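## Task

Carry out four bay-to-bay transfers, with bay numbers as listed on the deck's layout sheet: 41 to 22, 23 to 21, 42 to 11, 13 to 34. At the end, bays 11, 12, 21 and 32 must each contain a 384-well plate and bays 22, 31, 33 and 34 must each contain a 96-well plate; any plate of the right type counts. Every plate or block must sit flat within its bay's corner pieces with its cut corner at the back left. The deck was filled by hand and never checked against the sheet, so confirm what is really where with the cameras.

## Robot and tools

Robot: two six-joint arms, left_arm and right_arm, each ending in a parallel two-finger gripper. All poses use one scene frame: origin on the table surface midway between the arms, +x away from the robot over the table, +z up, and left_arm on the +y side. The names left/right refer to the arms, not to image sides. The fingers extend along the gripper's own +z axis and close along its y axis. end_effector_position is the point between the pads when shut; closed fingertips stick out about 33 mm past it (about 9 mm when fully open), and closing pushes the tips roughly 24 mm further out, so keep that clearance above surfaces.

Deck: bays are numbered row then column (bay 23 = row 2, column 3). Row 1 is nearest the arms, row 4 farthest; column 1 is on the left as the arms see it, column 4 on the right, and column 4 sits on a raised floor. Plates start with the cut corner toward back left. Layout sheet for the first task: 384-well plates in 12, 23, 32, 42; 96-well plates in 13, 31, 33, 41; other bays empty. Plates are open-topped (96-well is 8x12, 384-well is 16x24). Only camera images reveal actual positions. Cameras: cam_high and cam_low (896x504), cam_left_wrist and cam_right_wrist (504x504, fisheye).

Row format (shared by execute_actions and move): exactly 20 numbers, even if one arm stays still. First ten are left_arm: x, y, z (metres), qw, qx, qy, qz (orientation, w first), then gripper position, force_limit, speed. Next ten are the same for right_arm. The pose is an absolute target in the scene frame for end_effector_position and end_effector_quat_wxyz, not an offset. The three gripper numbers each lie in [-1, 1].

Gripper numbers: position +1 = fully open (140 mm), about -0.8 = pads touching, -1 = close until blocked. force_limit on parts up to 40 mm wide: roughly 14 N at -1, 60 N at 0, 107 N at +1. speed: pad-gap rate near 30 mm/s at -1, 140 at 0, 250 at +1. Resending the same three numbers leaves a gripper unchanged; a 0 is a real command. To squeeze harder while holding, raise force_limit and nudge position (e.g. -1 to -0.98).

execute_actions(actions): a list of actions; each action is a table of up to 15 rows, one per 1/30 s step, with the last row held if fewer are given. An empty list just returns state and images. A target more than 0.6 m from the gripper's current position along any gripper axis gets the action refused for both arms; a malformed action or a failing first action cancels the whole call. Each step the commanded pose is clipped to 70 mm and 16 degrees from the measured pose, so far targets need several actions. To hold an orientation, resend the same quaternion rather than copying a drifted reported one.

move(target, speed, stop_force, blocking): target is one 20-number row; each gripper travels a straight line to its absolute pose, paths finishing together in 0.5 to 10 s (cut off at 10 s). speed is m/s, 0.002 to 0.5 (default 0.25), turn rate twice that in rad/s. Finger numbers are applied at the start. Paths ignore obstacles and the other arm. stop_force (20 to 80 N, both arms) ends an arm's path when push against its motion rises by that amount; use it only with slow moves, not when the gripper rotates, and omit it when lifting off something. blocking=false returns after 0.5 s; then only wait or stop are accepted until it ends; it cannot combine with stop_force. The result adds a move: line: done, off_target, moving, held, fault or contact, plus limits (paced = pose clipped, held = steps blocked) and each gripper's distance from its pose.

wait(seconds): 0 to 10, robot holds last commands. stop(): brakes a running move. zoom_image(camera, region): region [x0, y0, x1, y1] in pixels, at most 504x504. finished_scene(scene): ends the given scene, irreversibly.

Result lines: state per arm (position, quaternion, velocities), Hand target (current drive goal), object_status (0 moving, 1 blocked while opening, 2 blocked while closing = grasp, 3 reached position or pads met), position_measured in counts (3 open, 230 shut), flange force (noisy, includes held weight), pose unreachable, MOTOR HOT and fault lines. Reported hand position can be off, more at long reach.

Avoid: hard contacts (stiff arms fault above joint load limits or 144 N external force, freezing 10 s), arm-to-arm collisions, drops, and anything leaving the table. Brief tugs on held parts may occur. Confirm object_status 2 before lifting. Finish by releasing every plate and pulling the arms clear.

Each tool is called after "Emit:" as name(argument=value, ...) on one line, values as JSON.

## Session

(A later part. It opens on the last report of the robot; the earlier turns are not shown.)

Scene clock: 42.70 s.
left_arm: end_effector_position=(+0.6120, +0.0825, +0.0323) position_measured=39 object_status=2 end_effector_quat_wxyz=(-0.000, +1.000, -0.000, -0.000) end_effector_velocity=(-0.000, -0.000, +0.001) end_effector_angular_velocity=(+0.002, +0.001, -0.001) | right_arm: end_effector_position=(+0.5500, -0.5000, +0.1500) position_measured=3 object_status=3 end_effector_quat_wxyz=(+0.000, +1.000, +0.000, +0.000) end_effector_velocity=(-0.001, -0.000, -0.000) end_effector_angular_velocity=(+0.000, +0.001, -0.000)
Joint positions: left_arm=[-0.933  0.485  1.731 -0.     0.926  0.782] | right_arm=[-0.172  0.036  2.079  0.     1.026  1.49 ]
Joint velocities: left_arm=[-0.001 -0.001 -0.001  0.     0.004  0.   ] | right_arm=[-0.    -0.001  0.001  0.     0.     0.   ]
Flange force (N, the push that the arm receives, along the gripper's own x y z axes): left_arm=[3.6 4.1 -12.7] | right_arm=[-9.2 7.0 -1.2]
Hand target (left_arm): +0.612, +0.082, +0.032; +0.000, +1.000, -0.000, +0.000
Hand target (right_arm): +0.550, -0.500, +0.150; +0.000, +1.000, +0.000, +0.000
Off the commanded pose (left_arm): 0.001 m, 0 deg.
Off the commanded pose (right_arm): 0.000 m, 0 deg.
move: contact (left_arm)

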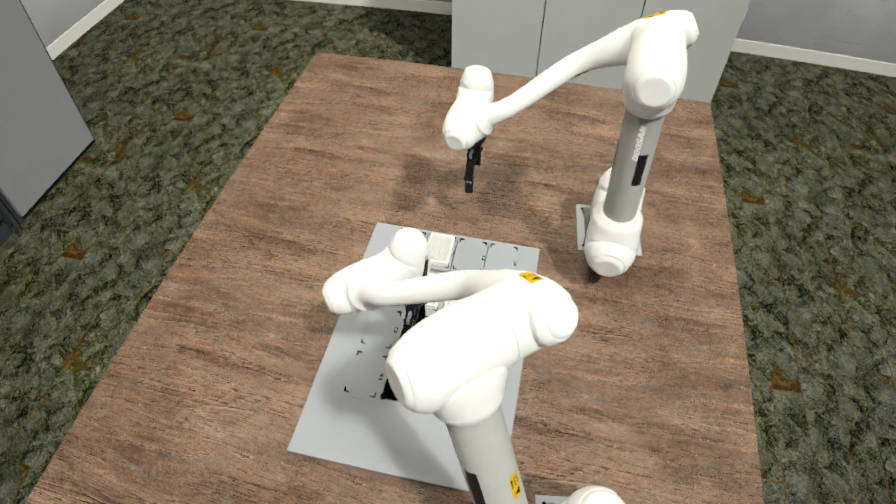

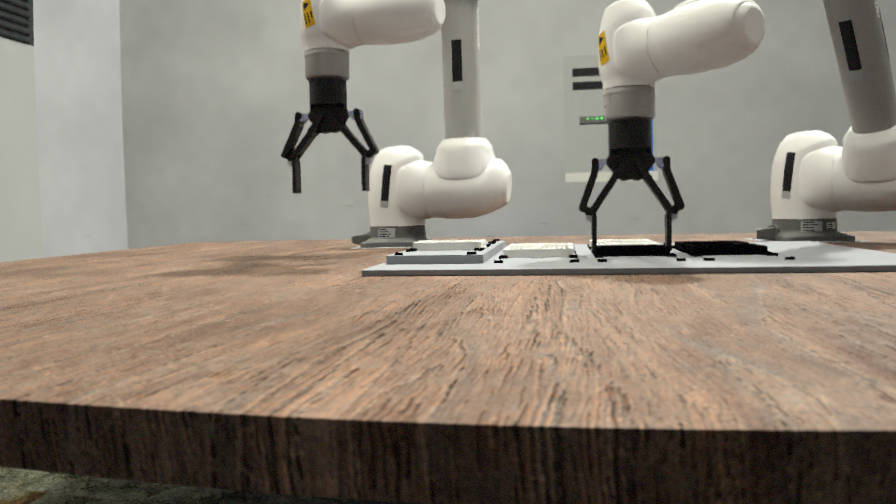

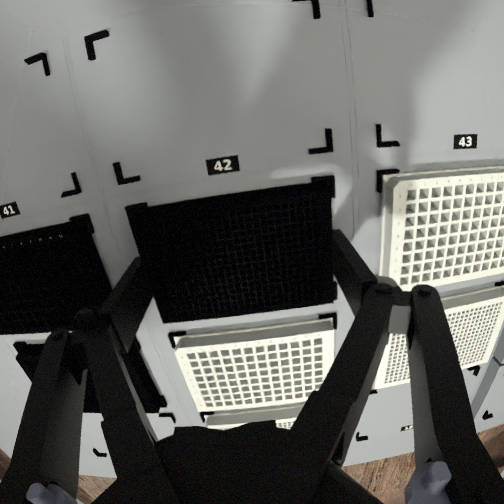

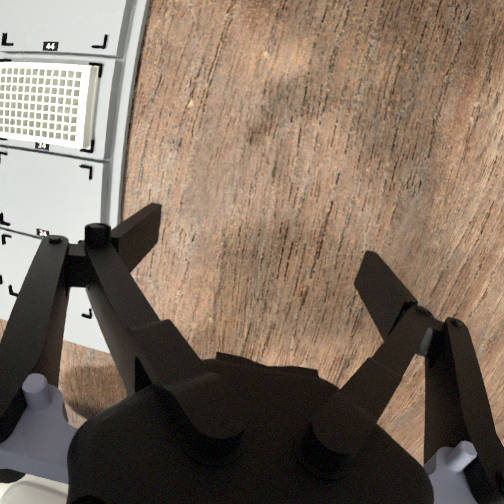

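Seated. Release, go to 23.

Emit:
execute_actions(actions=[[[0.612,0.0825,0.0325,0,1,0,0,0.93,-0.2,0,0.55,-0.5,0.15,0,1,0,0,1,-0.2,0],[0.612,0.0825,0.0325,0,1,0,0,0.93,-0.2,0,0.55,-0.5,0.15,0,1,0,0,1,-0.2,0],[0.612,0.0825,0.0325,0,1,0,0,0.93,-0.2,0,0.55,-0.5,0.15,0,1,0,0,1,-0.2,0],[0.612,0.0825,0.0325,0,1,0,0,0.93,-0.2,0,0.55,-0.5,0.15,0,1,0,0,1,-0.2,0],[0.612,0.0825,0.0325,0,1,0,0,0.93,-0.2,0,0.55,-0.5,0.15,0,1,0,0,1,-0.2,0],[0.612,0.0825,0.0325,0,1,0,0,0.93,-0.2,0,0.55,-0.5,0.15,0,1,0,0,1,-0.2,0],[0.612,0.0825,0.035,0,1,0,0,0.93,-0.2,0,0.55,-0.5,0.15,0,1,0,0,1,-0.2,0],[0.612,0.0825,0.039,0,1,0,0,0.93,-0.2,0,0.55,-0.5,0.15,0,1,0,0,1,-0.2,0],[0.612,0.0825,0.044,0,1,0,0,0.93,-0.2,0,0.55,-0.5,0.15,0,1,0,0,1,-0.2,0],[0.612,0.0825,0.047,0,1,0,0,0.93,-0.2,0,0.55,-0.5,0.15,0,1,0,0,1,-0.2,0]]])

Emit:
move(target=[0.505,-0.0815,0.0425,0,1,0,0,0.93,-0.2,0,0.55,-0.5,0.15,0,1,0,0,1,-0.2,0], speed=0.25)

Scene clock: 43.77 s.
left_arm: end_effector_position=(+0.6121, +0.0825, +0.0471) position_measured=12 object_status=3 end_effector_quat_wxyz=(+0.000, +1.000, -0.000, +0.000) end_effector_velocity=(-0.000, +0.000, -0.001) end_effector_angular_velocity=(+0.001, +0.001, -0.001) | right_arm: end_effector_position=(+0.5500, -0.5000, +0.1500) position_measured=3 object_status=3 end_effector_quat_wxyz=(-0.000, +1.000, +0.000, -0.000) end_effector_velocity=(-0.000, -0.000, -0.001) end_effector_angular_velocity=(+0.000, +0.001, -0.001)
Joint positions: left_arm=[-0.933  0.471  1.721  0.     0.949  0.782] | right_arm=[-0.172  0.036  2.079  0.     1.026  1.49 ]
Joint velocities: left_arm=[-0.     0.002 -0.    -0.     0.     0.001] | right_arm=[-0.     0.001  0.001  0.    -0.     0.   ]
Flange force (N, the push that the arm receives, along the gripper's own x y z axes): left_arm=[4.6 6.3 0.5] | right_arm=[-6.8 5.3 -2.0]
Hand target (left_arm): +0.612, +0.083, +0.047; -0.000, +1.000, +0.000, +0.000
Hand target (right_arm): +0.550, -0.500, +0.150; +0.000, +1.000, +0.000, -0.000
Off the commanded pose (left_arm): 0.000 m, 0 deg.
Off the commanded pose (right_arm): 0.000 m, 0 deg.

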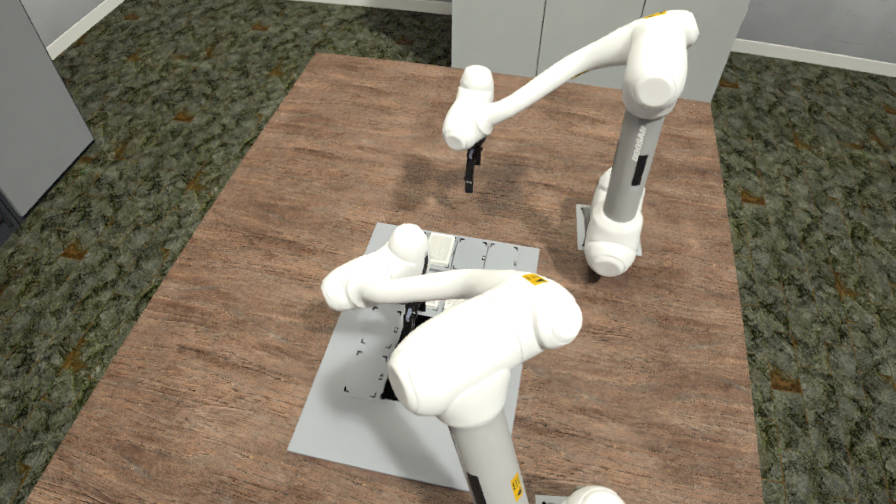

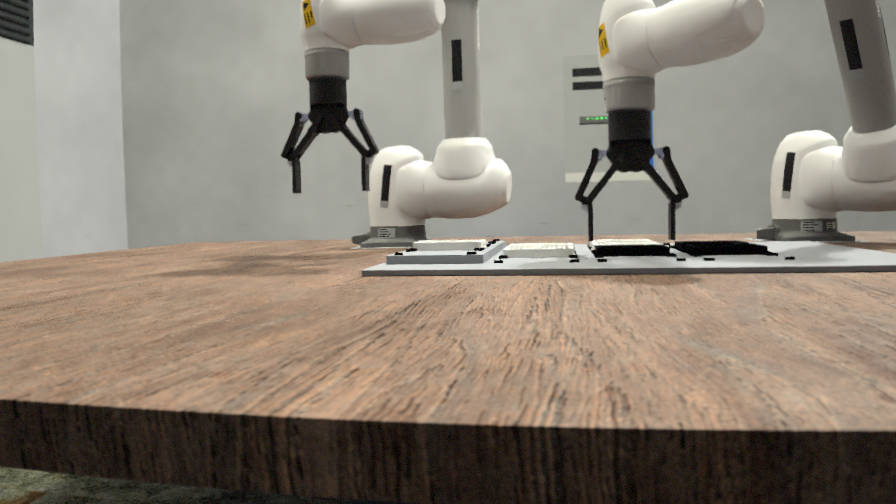

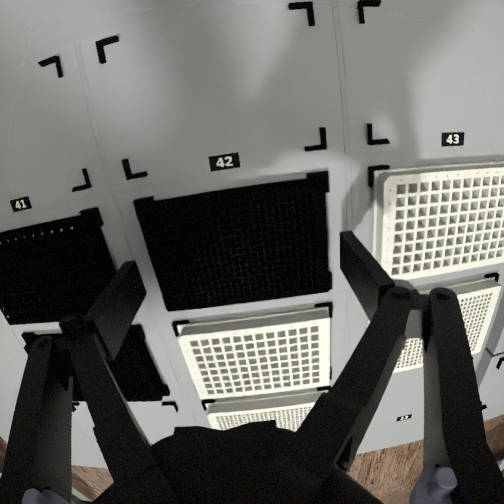

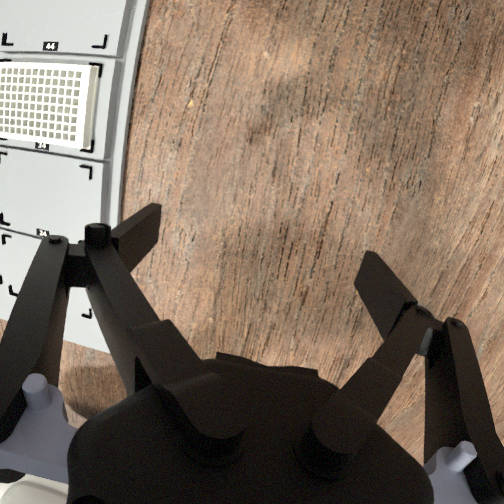

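Scene clock: 44.90 s.
left_arm: end_effector_position=(+0.5050, -0.0816, +0.0425) position_measured=12 object_status=3 end_effector_quat_wxyz=(+0.000, +1.000, -0.000, +0.000) end_effector_velocity=(-0.000, -0.000, -0.000) end_effector_angular_velocity=(+0.001, -0.001, -0.002) | right_arm: end_effector_position=(+0.5500, -0.5000, +0.1500) position_measured=3 object_status=3 end_effector_quat_wxyz=(-0.000, +1.000, +0.000, -0.000) end_effector_velocity=(-0.000, +0.000, -0.000) end_effector_angular_velocity=(-0.001, +0.000, +0.002)
Joint positions: left_arm=[-1.176  0.55   1.601 -0.     0.991  0.539] | right_arm=[-0.172  0.036  2.079  0.     1.026  1.49 ]
Joint velocities: left_arm=[-0.001  0.    -0.     0.001 -0.    -0.   ] | right_arm=[ 0.001  0.     0.    -0.001  0.    -0.   ]
Flange force (N, the push that the arm receives, along the gripper's own x y z axes): left_arm=[-3.4 -2.7 -1.0] | right_arm=[-3.2 5.7 0.3]
Hand target (left_arm): +0.505, -0.082, +0.042; +0.000, +1.000, +0.000, +0.000
Hand target (right_arm): +0.550, -0.500, +0.150; -0.000, +1.000, +0.000, -0.000
Off the commanded pose (left_arm): 0.000 m, 0 deg.
Off the commanded pose (right_arm): 0.000 m, 0 deg.
move: done

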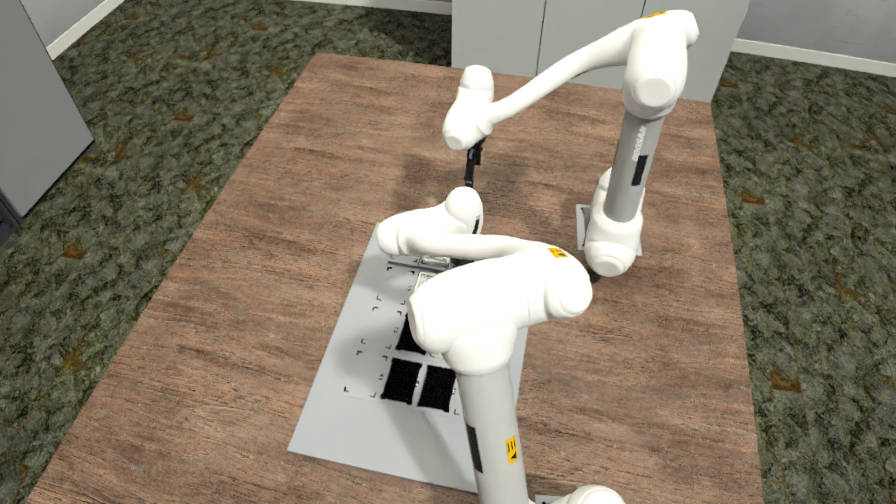

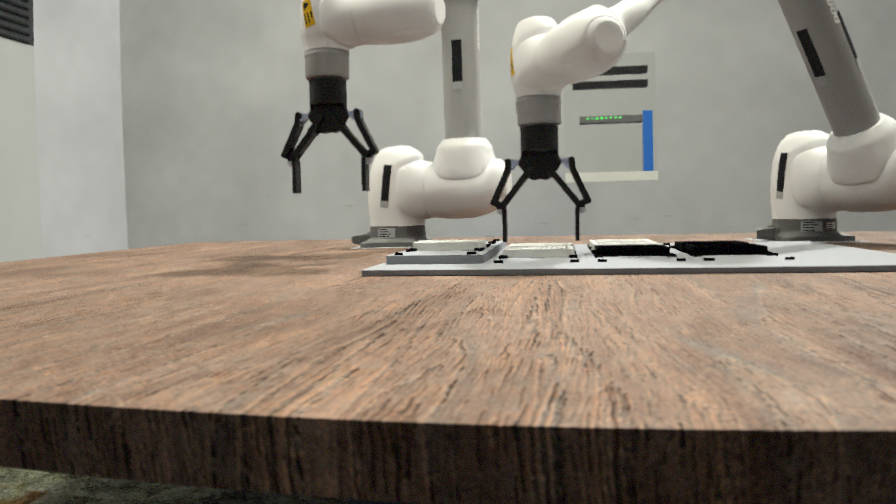

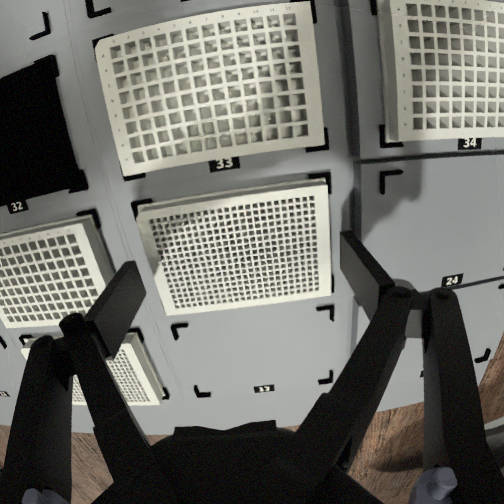

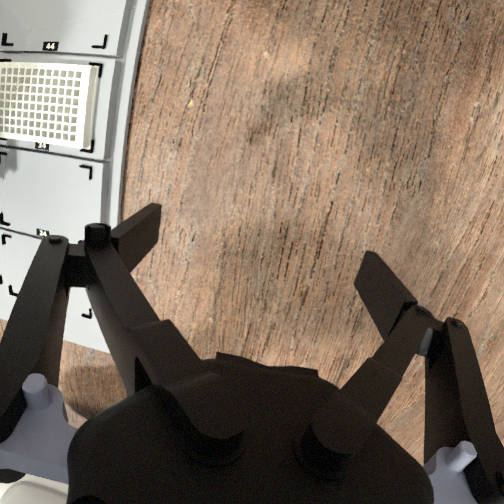

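Aligned.

Emit:
execute_actions(actions=[[[0.505,-0.0815,0.041,0,1,0,0,0.93,-0.2,0,0.55,-0.5,0.15,0,1,0,0,1,-0.2,0],[0.505,-0.0815,0.039,0,1,0,0,0.93,-0.2,0,0.55,-0.5,0.15,0,1,0,0,1,-0.2,0],[0.505,-0.0815,0.037,0,1,0,0,0.93,-0.2,0,0.55,-0.5,0.15,0,1,0,0,1,-0.2,0],[0.505,-0.0815,0.035,0,1,0,0,0.93,-0.2,0,0.55,-0.5,0.15,0,1,0,0,1,-0.2,0],[0.505,-0.0815,0.033,0,1,0,0,0.93,-0.2,0,0.55,-0.5,0.15,0,1,0,0,1,-0.2,0],[0.505,-0.0815,0.032,0,1,0,0,0.93,-0.2,0,0.55,-0.5,0.15,0,1,0,0,1,-0.2,0]],[[0.505,-0.0815,0.032,0,1,0,0,-1,-0.2,-0.5,0.55,-0.5,0.15,0,1,0,0,1,-0.2,0]],[[0.505,-0.0815,0.0324,0,1,0,0,-0.98,-0.2,-0.5,0.55,-0.5,0.15,0,1,0,0,1,-0.2,0],[0.505,-0.0815,0.0329,0,1,0,0,-0.98,-0.2,-0.5,0.55,-0.5,0.15,0,1,0,0,1,-0.2,0],[0.505,-0.0815,0.034,0,1,0,0,-0.98,-0.2,-0.5,0.55,-0.5,0.15,0,1,0,0,1,-0.2,0],[0.505,-0.0815,0.036,0,1,0,0,-0.98,-0.2,-0.5,0.55,-0.5,0.15,0,1,0,0,1,-0.2,0],[0.505,-0.0815,0.039,0,1,0,0,-0.98,-0.2,-0.5,0.55,-0.5,0.15,0,1,0,0,1,-0.2,0],[0.505,-0.0815,0.043,0,1,0,0,-0.98,-0.2,-0.5,0.55,-0.5,0.15,0,1,0,0,1,-0.2,0],[0.505,-0.0815,0.047,0,1,0,0,-0.98,-0.2,-0.5,0.55,-0.5,0.15,0,1,0,0,1,-0.2,0],[0.505,-0.0815,0.051,0,1,0,0,-0.98,-0.2,-0.5,0.55,-0.5,0.15,0,1,0,0,1,-0.2,0],[0.505,-0.0815,0.054,0,1,0,0,-0.98,-0.2,-0.5,0.55,-0.5,0.15,0,1,0,0,1,-0.2,0],[0.505,-0.0815,0.056,0,1,0,0,-0.98,-0.2,-0.5,0.55,-0.5,0.15,0,1,0,0,1,-0.2,0]]])

Emit:
move(target=[0.398,0.2465,0.056,0,1,0,0,-0.98,-0.2,-0.5,0.55,-0.5,0.15,0,1,0,0,1,-0.2,0], speed=0.3)

Emit:
move(target=[0.398,0.2465,0.042,0,1,0,0,-0.98,-0.2,-0.5,0.55,-0.5,0.15,0,1,0,0,1,-0.2,0], speed=0.05)

Scene clock: 47.27 s.
left_arm: end_effector_position=(+0.5050, -0.0815, +0.0561) position_measured=39 object_status=2 end_effector_quat_wxyz=(+0.000, +1.000, +0.000, +0.000) end_effector_velocity=(-0.000, +0.000, -0.001) end_effector_angular_velocity=(+0.001, +0.001, -0.000) | right_arm: end_effector_position=(+0.5500, -0.5000, +0.1500) position_measured=3 object_status=3 end_effector_quat_wxyz=(-0.000, +1.000, +0.000, -0.000) end_effector_velocity=(+0.000, +0.000, +0.000) end_effector_angular_velocity=(+0.000, -0.000, +0.001)
Joint positions: left_arm=[-1.176  0.538  1.592 -0.     1.012  0.539] | right_arm=[-0.172  0.036  2.079  0.     1.026  1.49 ]
Joint velocities: left_arm=[ 0.     0.001  0.    -0.001  0.     0.001] | right_arm=[ 0.    -0.    -0.     0.    -0.    -0.001]
Flange force (N, the push that the arm receives, along the gripper's own x y z axes): left_arm=[3.5 3.3 1.9] | right_arm=[-7.1 3.9 -2.5]
Flange force at the end of the 1st action (N, along the gripper's axes at the end of the call): left_arm=[3.7 3.6 1.1] | right_arm=[-8.1 4.4 -3.9]
Flange force at the end of the 2nd action (N, along the gripper's axes at the end of the call): left_arm=[2.4 7.1 -24.5] | right_arm=[-11.2 5.6 -4.2]
Hand target (left_arm): +0.505, -0.082, +0.056; -0.000, +1.000, +0.000, +0.000
Hand target (right_arm): +0.550, -0.500, +0.150; -0.000, +1.000, +0.000, -0.000
Off the commanded pose (left_arm): 0.000 m, 0 deg.
Off the commanded pose (right_arm): 0.000 m, 0 deg.

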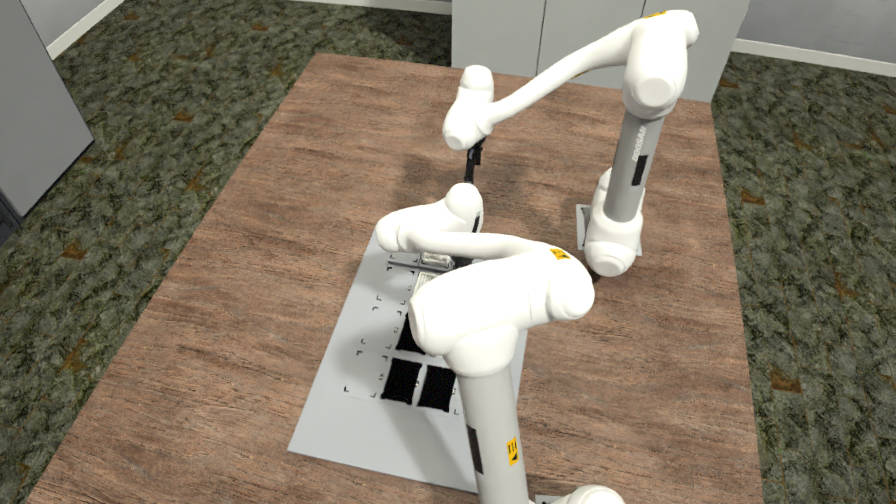

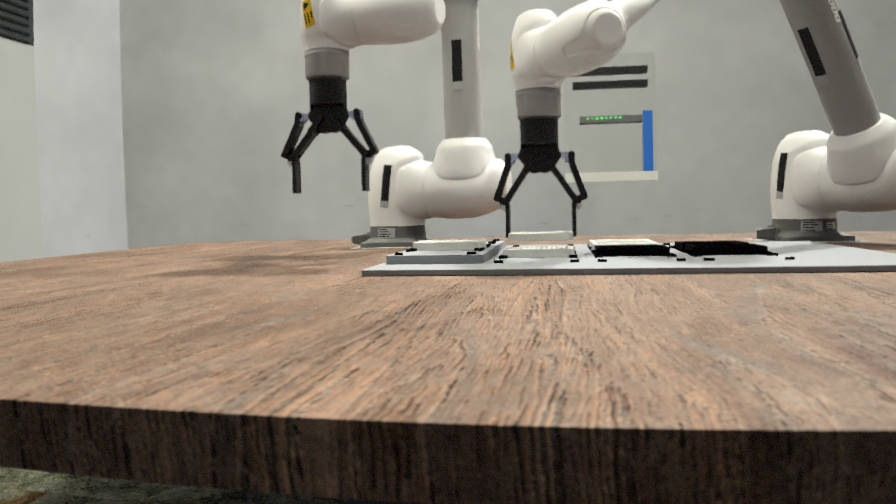

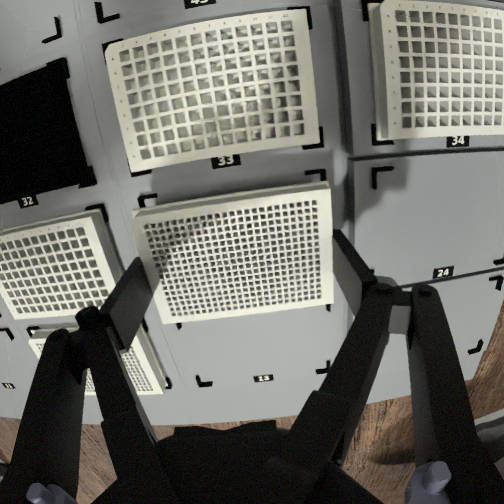

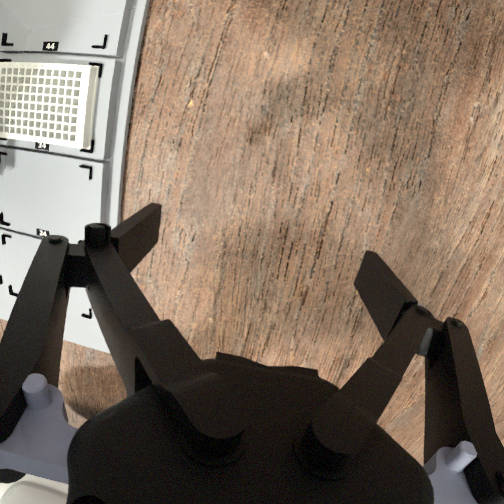

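Scene clock: 48.83 s.
left_arm: end_effector_position=(+0.3979, +0.2465, +0.0560) position_measured=39 object_status=2 end_effector_quat_wxyz=(-0.000, +1.000, -0.000, -0.000) end_effector_velocity=(-0.000, -0.000, +0.000) end_effector_angular_velocity=(-0.001, -0.001, -0.001) | right_arm: end_effector_position=(+0.5500, -0.5000, +0.1500) position_measured=3 object_status=3 end_effector_quat_wxyz=(-0.000, +1.000, +0.000, -0.000) end_effector_velocity=(-0.001, +0.000, -0.001) end_effector_angular_velocity=(-0.000, +0.003, +0.001)
Joint positions: left_arm=[-1.011  0.094  2.227 -0.     0.821  0.704] | right_arm=[-0.172  0.036  2.079  0.     1.026  1.49 ]
Joint velocities: left_arm=[-0.    -0.001  0.001  0.    -0.001  0.   ] | right_arm=[ 0.001  0.001  0.001 -0.     0.     0.   ]
Flange force (N, the push that the arm receives, along the gripper's own x y z axes): left_arm=[4.0 2.4 4.4] | right_arm=[-10.1 6.9 -3.6]
Hand target (left_arm): +0.398, +0.247, +0.056; -0.000, +1.000, -0.000, -0.000
Hand target (right_arm): +0.550, -0.500, +0.150; -0.000, +1.000, +0.000, -0.000
Off the commanded pose (left_arm): 0.000 m, 0 deg.
Off the commanded pose (right_arm): 0.000 m, 0 deg.
move: done

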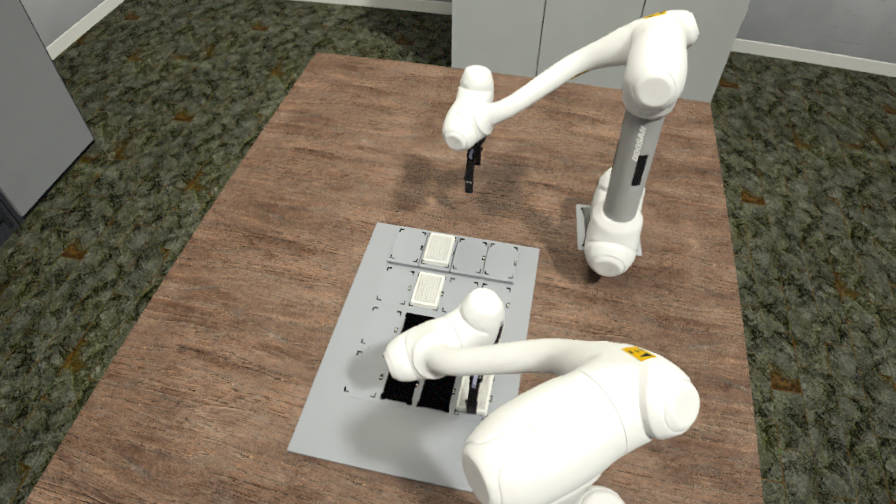

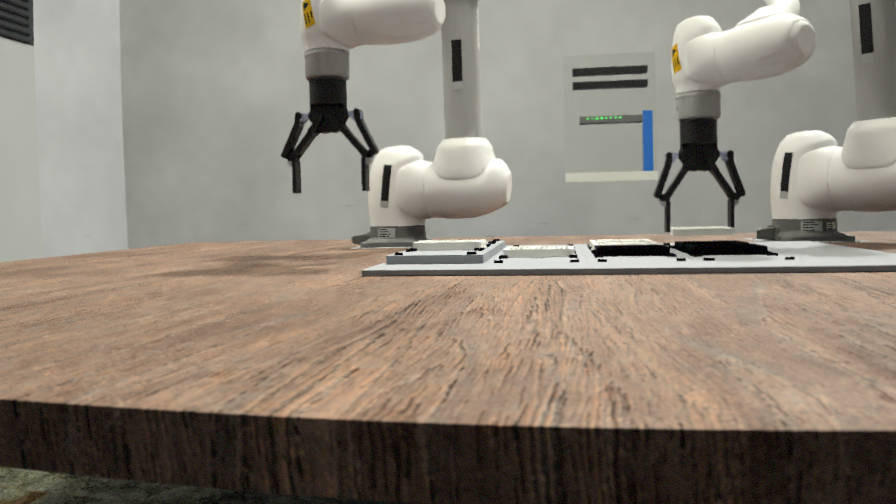

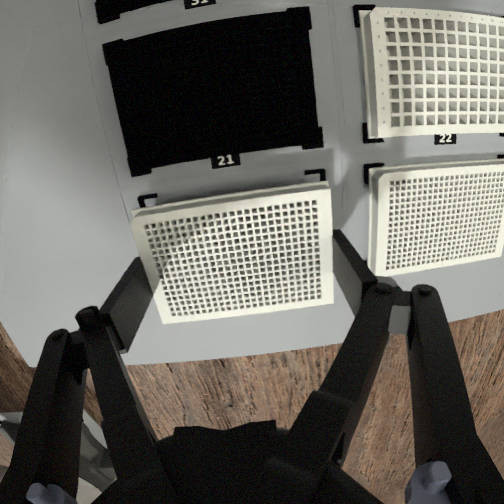

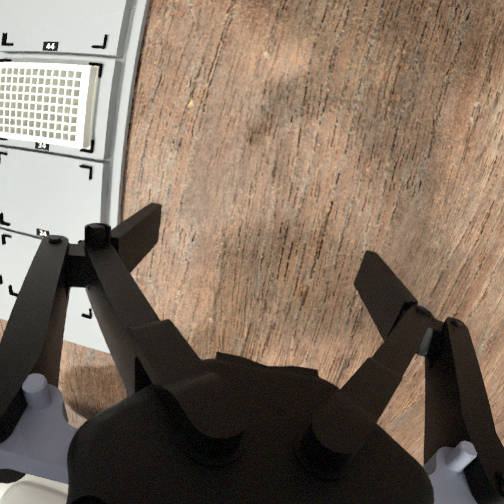

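Scene clock: 49.53 s.
left_arm: end_effector_position=(+0.3980, +0.2465, +0.0420) position_measured=39 object_status=2 end_effector_quat_wxyz=(+0.000, +1.000, -0.000, -0.000) end_effector_velocity=(-0.000, +0.001, -0.000) end_effector_angular_velocity=(+0.002, +0.001, +0.001) | right_arm: end_effector_position=(+0.5500, -0.5000, +0.1500) position_measured=3 object_status=3 end_effector_quat_wxyz=(-0.000, +1.000, +0.000, -0.000) end_effector_velocity=(+0.000, +0.000, +0.000) end_effector_angular_velocity=(-0.000, -0.001, +0.000)
Joint positions: left_arm=[-1.011  0.114  2.239 -0.     0.789  0.704] | right_arm=[-0.172  0.036  2.079  0.     1.026  1.49 ]
Joint velocities: left_arm=[ 0.001  0.001 -0.     0.     0.001 -0.   ] | right_arm=[ 0.     0.    -0.001 -0.     0.     0.   ]
Flange force (N, the push that the arm receives, along the gripper's own x y z axes): left_arm=[4.9 2.2 3.2] | right_arm=[-11.1 6.4 -4.0]
Hand target (left_arm): +0.398, +0.246, +0.042; +0.000, +1.000, -0.000, -0.000
Hand target (right_arm): +0.550, -0.500, +0.150; -0.000, +1.000, +0.000, -0.000
Off the commanded pose (left_arm): 0.000 m, 0 deg.
Off the commanded pose (right_arm): 0.000 m, 0 deg.
move: done

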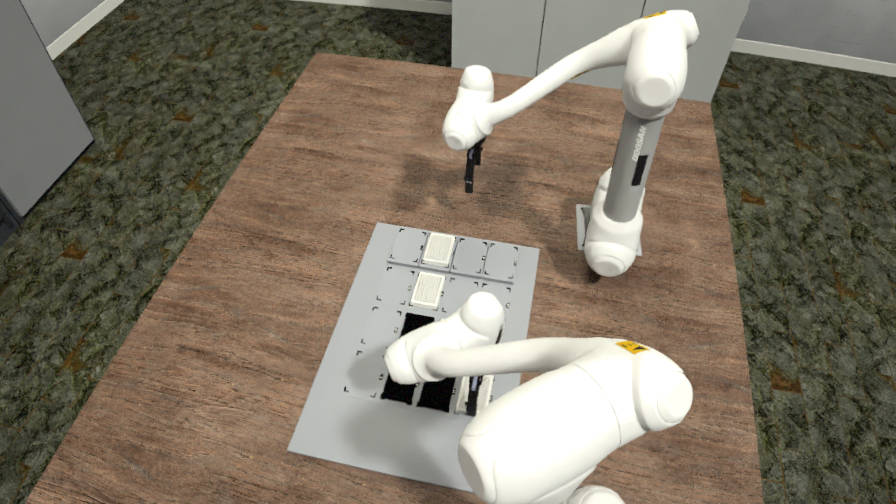

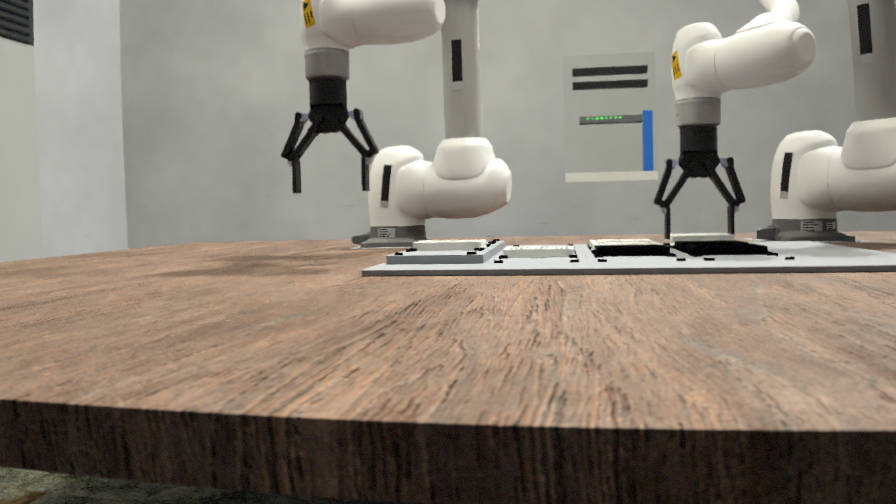

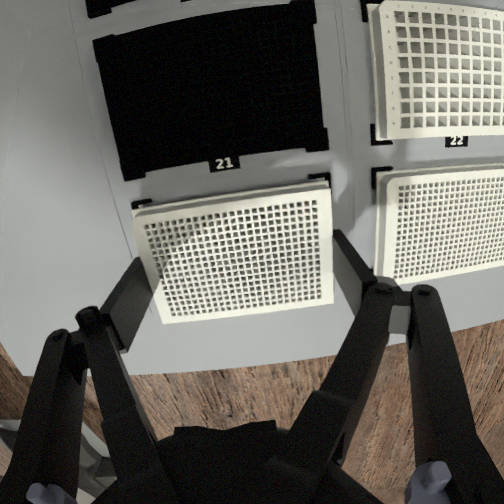

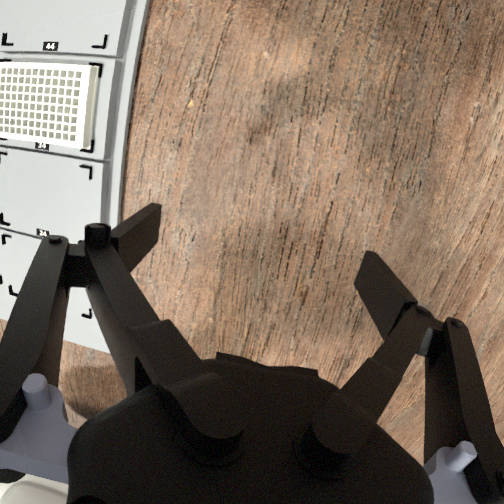

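Emit:
move(target=[0.398,0.2465,0.0305,0,1,0,0,-0.98,-0.2,-0.5,0.55,-0.5,0.15,0,1,0,0,1,-0.2,0], speed=0.02, stop_force=20)

Scene clock: 51.37 s.
left_arm: end_effector_position=(+0.3979, +0.2466, +0.0318) position_measured=39 object_status=2 end_effector_quat_wxyz=(-0.000, +1.000, -0.000, -0.000) end_effector_velocity=(-0.001, -0.001, +0.001) end_effector_angular_velocity=(+0.001, +0.001, -0.003) | right_arm: end_effector_position=(+0.5500, -0.5000, +0.1500) position_measured=3 object_status=3 end_effector_quat_wxyz=(-0.000, +1.000, +0.000, -0.000) end_effector_velocity=(-0.001, +0.000, -0.001) end_effector_angular_velocity=(+0.000, +0.002, +0.001)
Joint positions: left_arm=[-1.011  0.129  2.247 -0.     0.766  0.704] | right_arm=[-0.172  0.036  2.079  0.     1.026  1.49 ]
Joint velocities: left_arm=[-0.002 -0.001 -0.001  0.     0.004  0.   ] | right_arm=[ 0.001  0.001  0.001  0.    -0.    -0.001]
Flange force (N, the push that the arm receives, along the gripper's own x y z axes): left_arm=[9.1 9.1 5.5] | right_arm=[-10.0 0.1 -2.8]
Hand target (left_arm): +0.398, +0.246, +0.032; +0.000, +1.000, -0.000, +0.000
Hand target (right_arm): +0.550, -0.500, +0.150; -0.000, +1.000, +0.000, -0.000
Off the commanded pose (left_arm): 0.001 m, 0 deg.
Off the commanded pose (right_arm): 0.000 m, 0 deg.
move: contact (left_arm)

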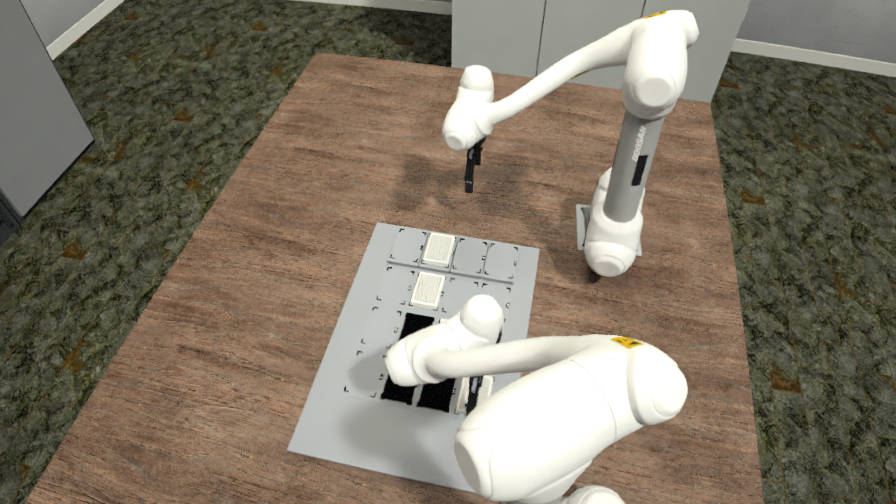

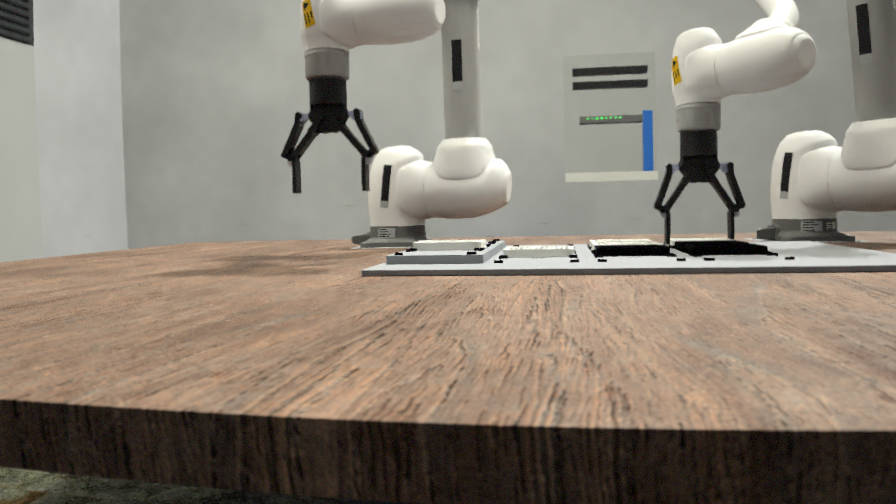

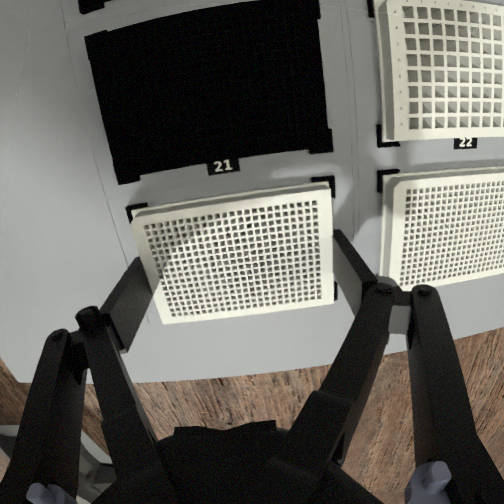

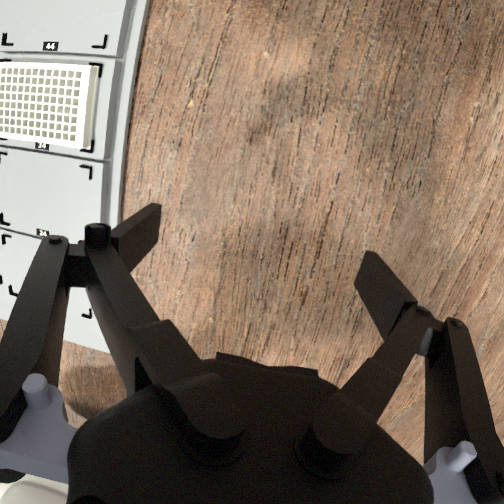

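Emit:
execute_actions(actions=[[[0.398,0.2465,0.032,0,1,0,0,1,-0.2,0,0.55,-0.5,0.15,0,1,0,0,1,-0.2,0],[0.398,0.2465,0.032,0,1,0,0,1,-0.2,0,0.55,-0.5,0.15,0,1,0,0,1,-0.2,0],[0.398,0.2465,0.032,0,1,0,0,1,-0.2,0,0.55,-0.5,0.15,0,1,0,0,1,-0.2,0],[0.398,0.2465,0.032,0,1,0,0,1,-0.2,0,0.55,-0.5,0.15,0,1,0,0,1,-0.2,0],[0.398,0.2465,0.032,0,1,0,0,1,-0.2,0,0.55,-0.5,0.15,0,1,0,0,1,-0.2,0],[0.398,0.2465,0.032,0,1,0,0,1,-0.2,0,0.55,-0.5,0.15,0,1,0,0,1,-0.2,0],[0.398,0.2465,0.04,0,1,0,0,1,-0.2,0,0.55,-0.5,0.15,0,1,0,0,1,-0.2,0],[0.398,0.2465,0.05,0,1,0,0,1,-0.2,0,0.55,-0.5,0.15,0,1,0,0,1,-0.2,0],[0.398,0.2465,0.07,0,1,0,0,1,-0.2,0,0.55,-0.5,0.15,0,1,0,0,1,-0.2,0]]])

Emit:
move(target=[0.42,0.42,0.22,0,1,0,0,1,-0.2,0,0.55,-0.5,0.15,0,1,0,0,1,-0.2,0], speed=0.4)

Emit:
zoom_image(camera="cam_low", region=[360,200,860,300])

Scene clock: 52.57 s.
left_arm: end_effector_position=(+0.3980, +0.2466, +0.0700) position_measured=3 object_status=3 end_effector_quat_wxyz=(+0.000, +1.000, +0.000, +0.000) end_effector_velocity=(-0.000, +0.001, +0.001) end_effector_angular_velocity=(+0.003, +0.003, +0.000) | right_arm: end_effector_position=(+0.5500, -0.5000, +0.1500) position_measured=3 object_status=3 end_effector_quat_wxyz=(-0.000, +1.000, +0.000, -0.000) end_effector_velocity=(-0.000, -0.000, -0.000) end_effector_angular_velocity=(-0.000, +0.001, -0.000)
Joint positions: left_arm=[-1.01   0.075  2.215  0.     0.852  0.704] | right_arm=[-0.172  0.036  2.079  0.     1.026  1.49 ]
Joint velocities: left_arm=[ 0.     0.    -0.002 -0.001  0.005  0.   ] | right_arm=[-0.001  0.001  0.    -0.001 -0.    -0.   ]
Flange force (N, the push that the arm receives, along the gripper's own x y z axes): left_arm=[3.6 -2.8 -0.5] | right_arm=[-10.4 3.2 -4.1]
Hand target (left_arm): +0.398, +0.247, +0.070; -0.000, +1.000, +0.000, +0.000
Hand target (right_arm): +0.550, -0.500, +0.150; -0.000, +1.000, +0.000, -0.000
Off the commanded pose (left_arm): 0.000 m, 0 deg.
Off the commanded pose (right_arm): 0.000 m, 0 deg.

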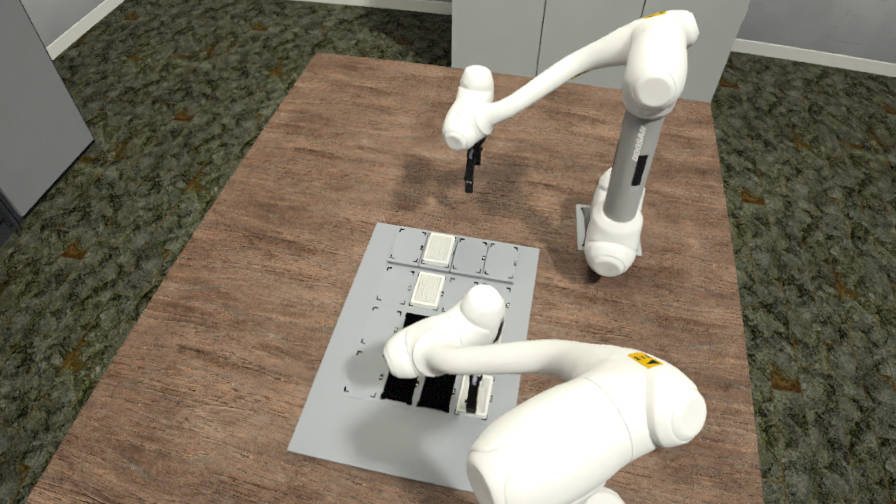

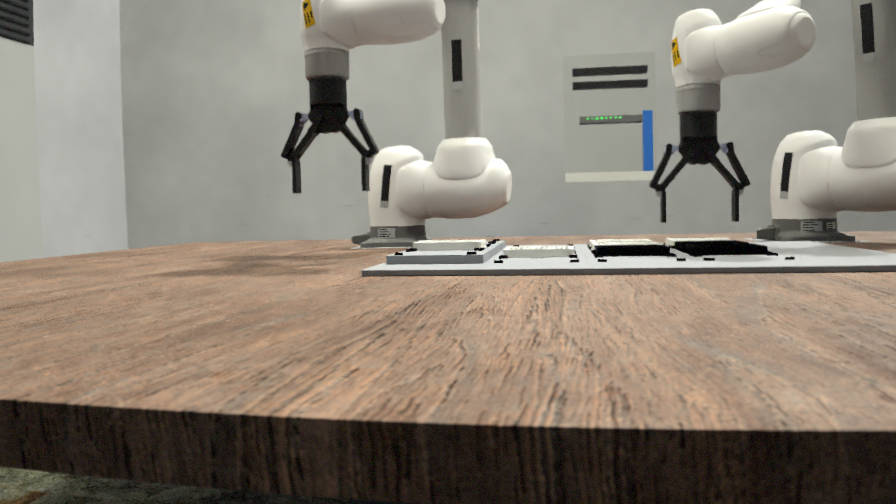

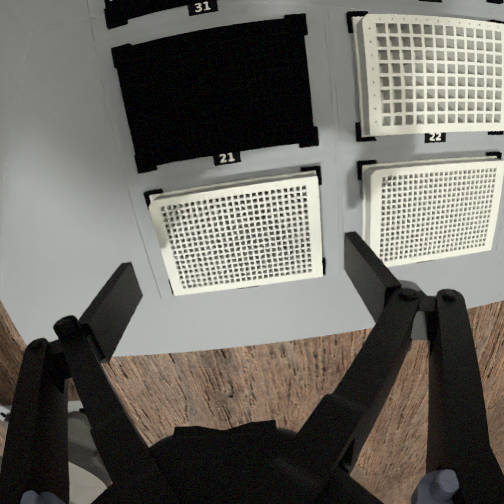

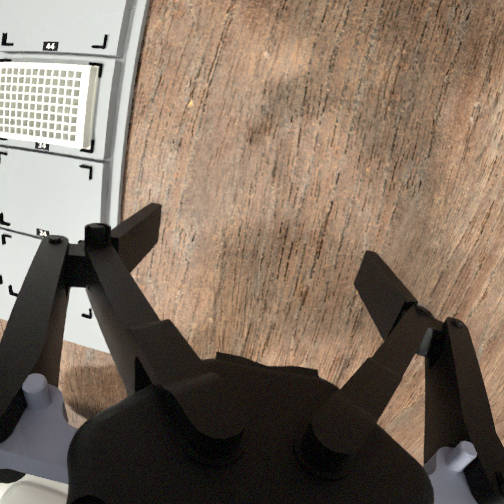

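Scene clock: 53.63 s.
left_arm: end_effector_position=(+0.4200, +0.4201, +0.2199) position_measured=3 object_status=3 end_effector_quat_wxyz=(-0.000, +1.000, +0.000, -0.000) end_effector_velocity=(+0.000, +0.001, +0.000) end_effector_angular_velocity=(+0.000, -0.000, +0.001) | right_arm: end_effector_position=(+0.5500, -0.5000, +0.1500) position_measured=3 object_status=3 end_effector_quat_wxyz=(-0.000, +1.000, +0.000, -0.000) end_effector_velocity=(-0.000, -0.001, +0.000) end_effector_angular_velocity=(-0.000, +0.000, -0.001)
Joint positions: left_arm=[-0.662 -0.221  2.167  0.     1.196  1.052] | right_arm=[-0.172  0.036  2.079  0.     1.026  1.49 ]
Joint velocities: left_arm=[ 0.002  0.    -0.     0.     0.     0.001] | right_arm=[-0.001 -0.     0.    -0.     0.     0.   ]
Flange force (N, the push that the arm receives, along the gripper's own x y z axes): left_arm=[1.7 1.2 -2.2] | right_arm=[-7.5 2.0 -3.8]
Hand target (left_arm): +0.420, +0.420, +0.220; -0.000, +1.000, +0.000, -0.000
Hand target (right_arm): +0.550, -0.500, +0.150; -0.000, +1.000, +0.000, -0.000
Off the commanded pose (left_arm): 0.000 m, 0 deg.
Off the commanded pose (right_arm): 0.000 m, 0 deg.
move: done

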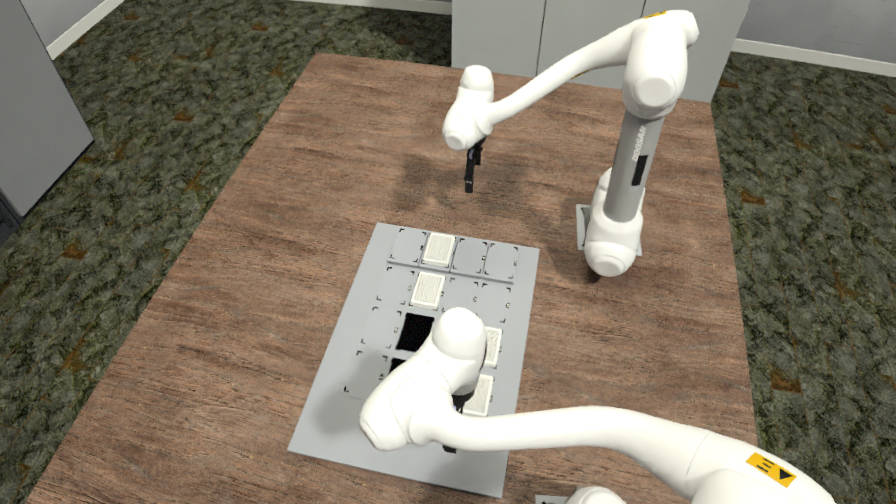

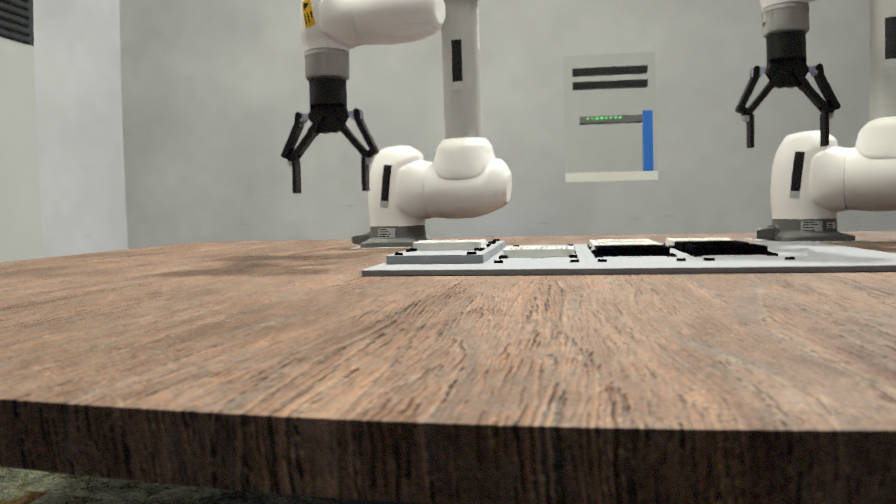

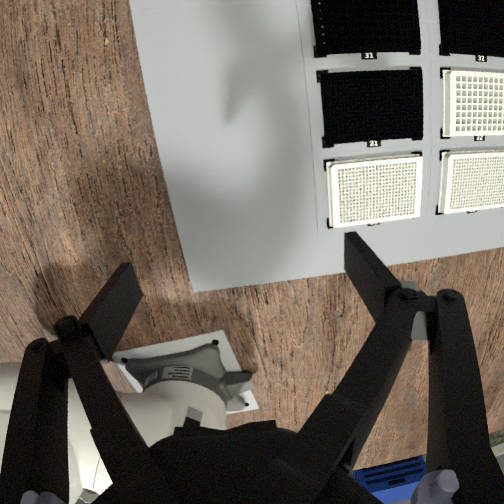

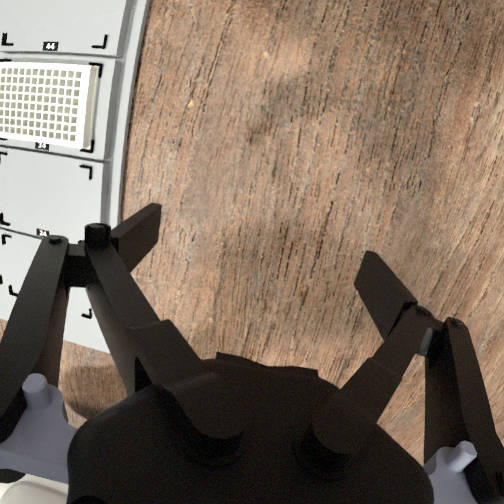

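Region (360, 200, 860, 300) of cam_low's 896x504 image, scaled by 1.008, with more detail than that image has; it fills the top 101 rows of this view, and the rest is white.

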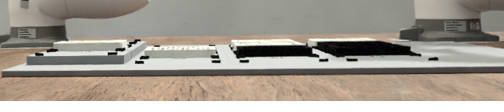

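Emit:
zoom_image(camera="cam_left_wrist", region=[290,0,504,240])

Emit:
zoom_image(camera="cam_high", region=[340,220,550,430])

Region (290, 0, 504, 240) of cam_left_wrist's 504x504 image, scaled by 2.100, with more detail than that image has; it fills the left 449 columns of this view, and the rest is white.

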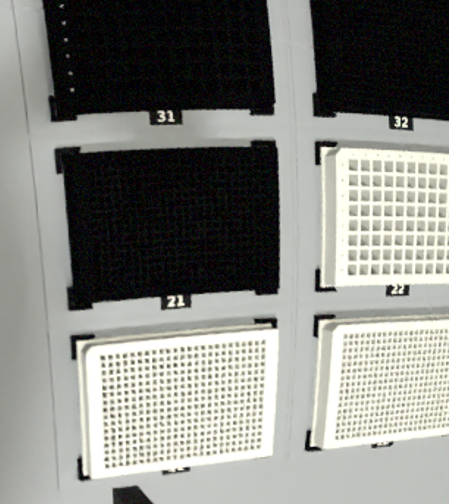

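Region (340, 220, 550, 430) of cam_high's 896x504 image, scaled by 2.400, with more detail than that image has.

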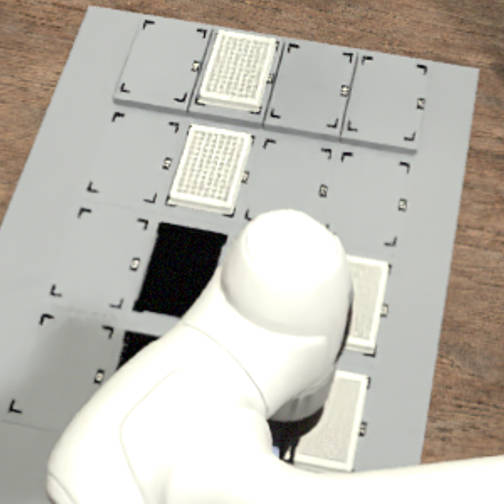

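Emit:
finished_scene(scene=1)

The scene is finished: the task was done.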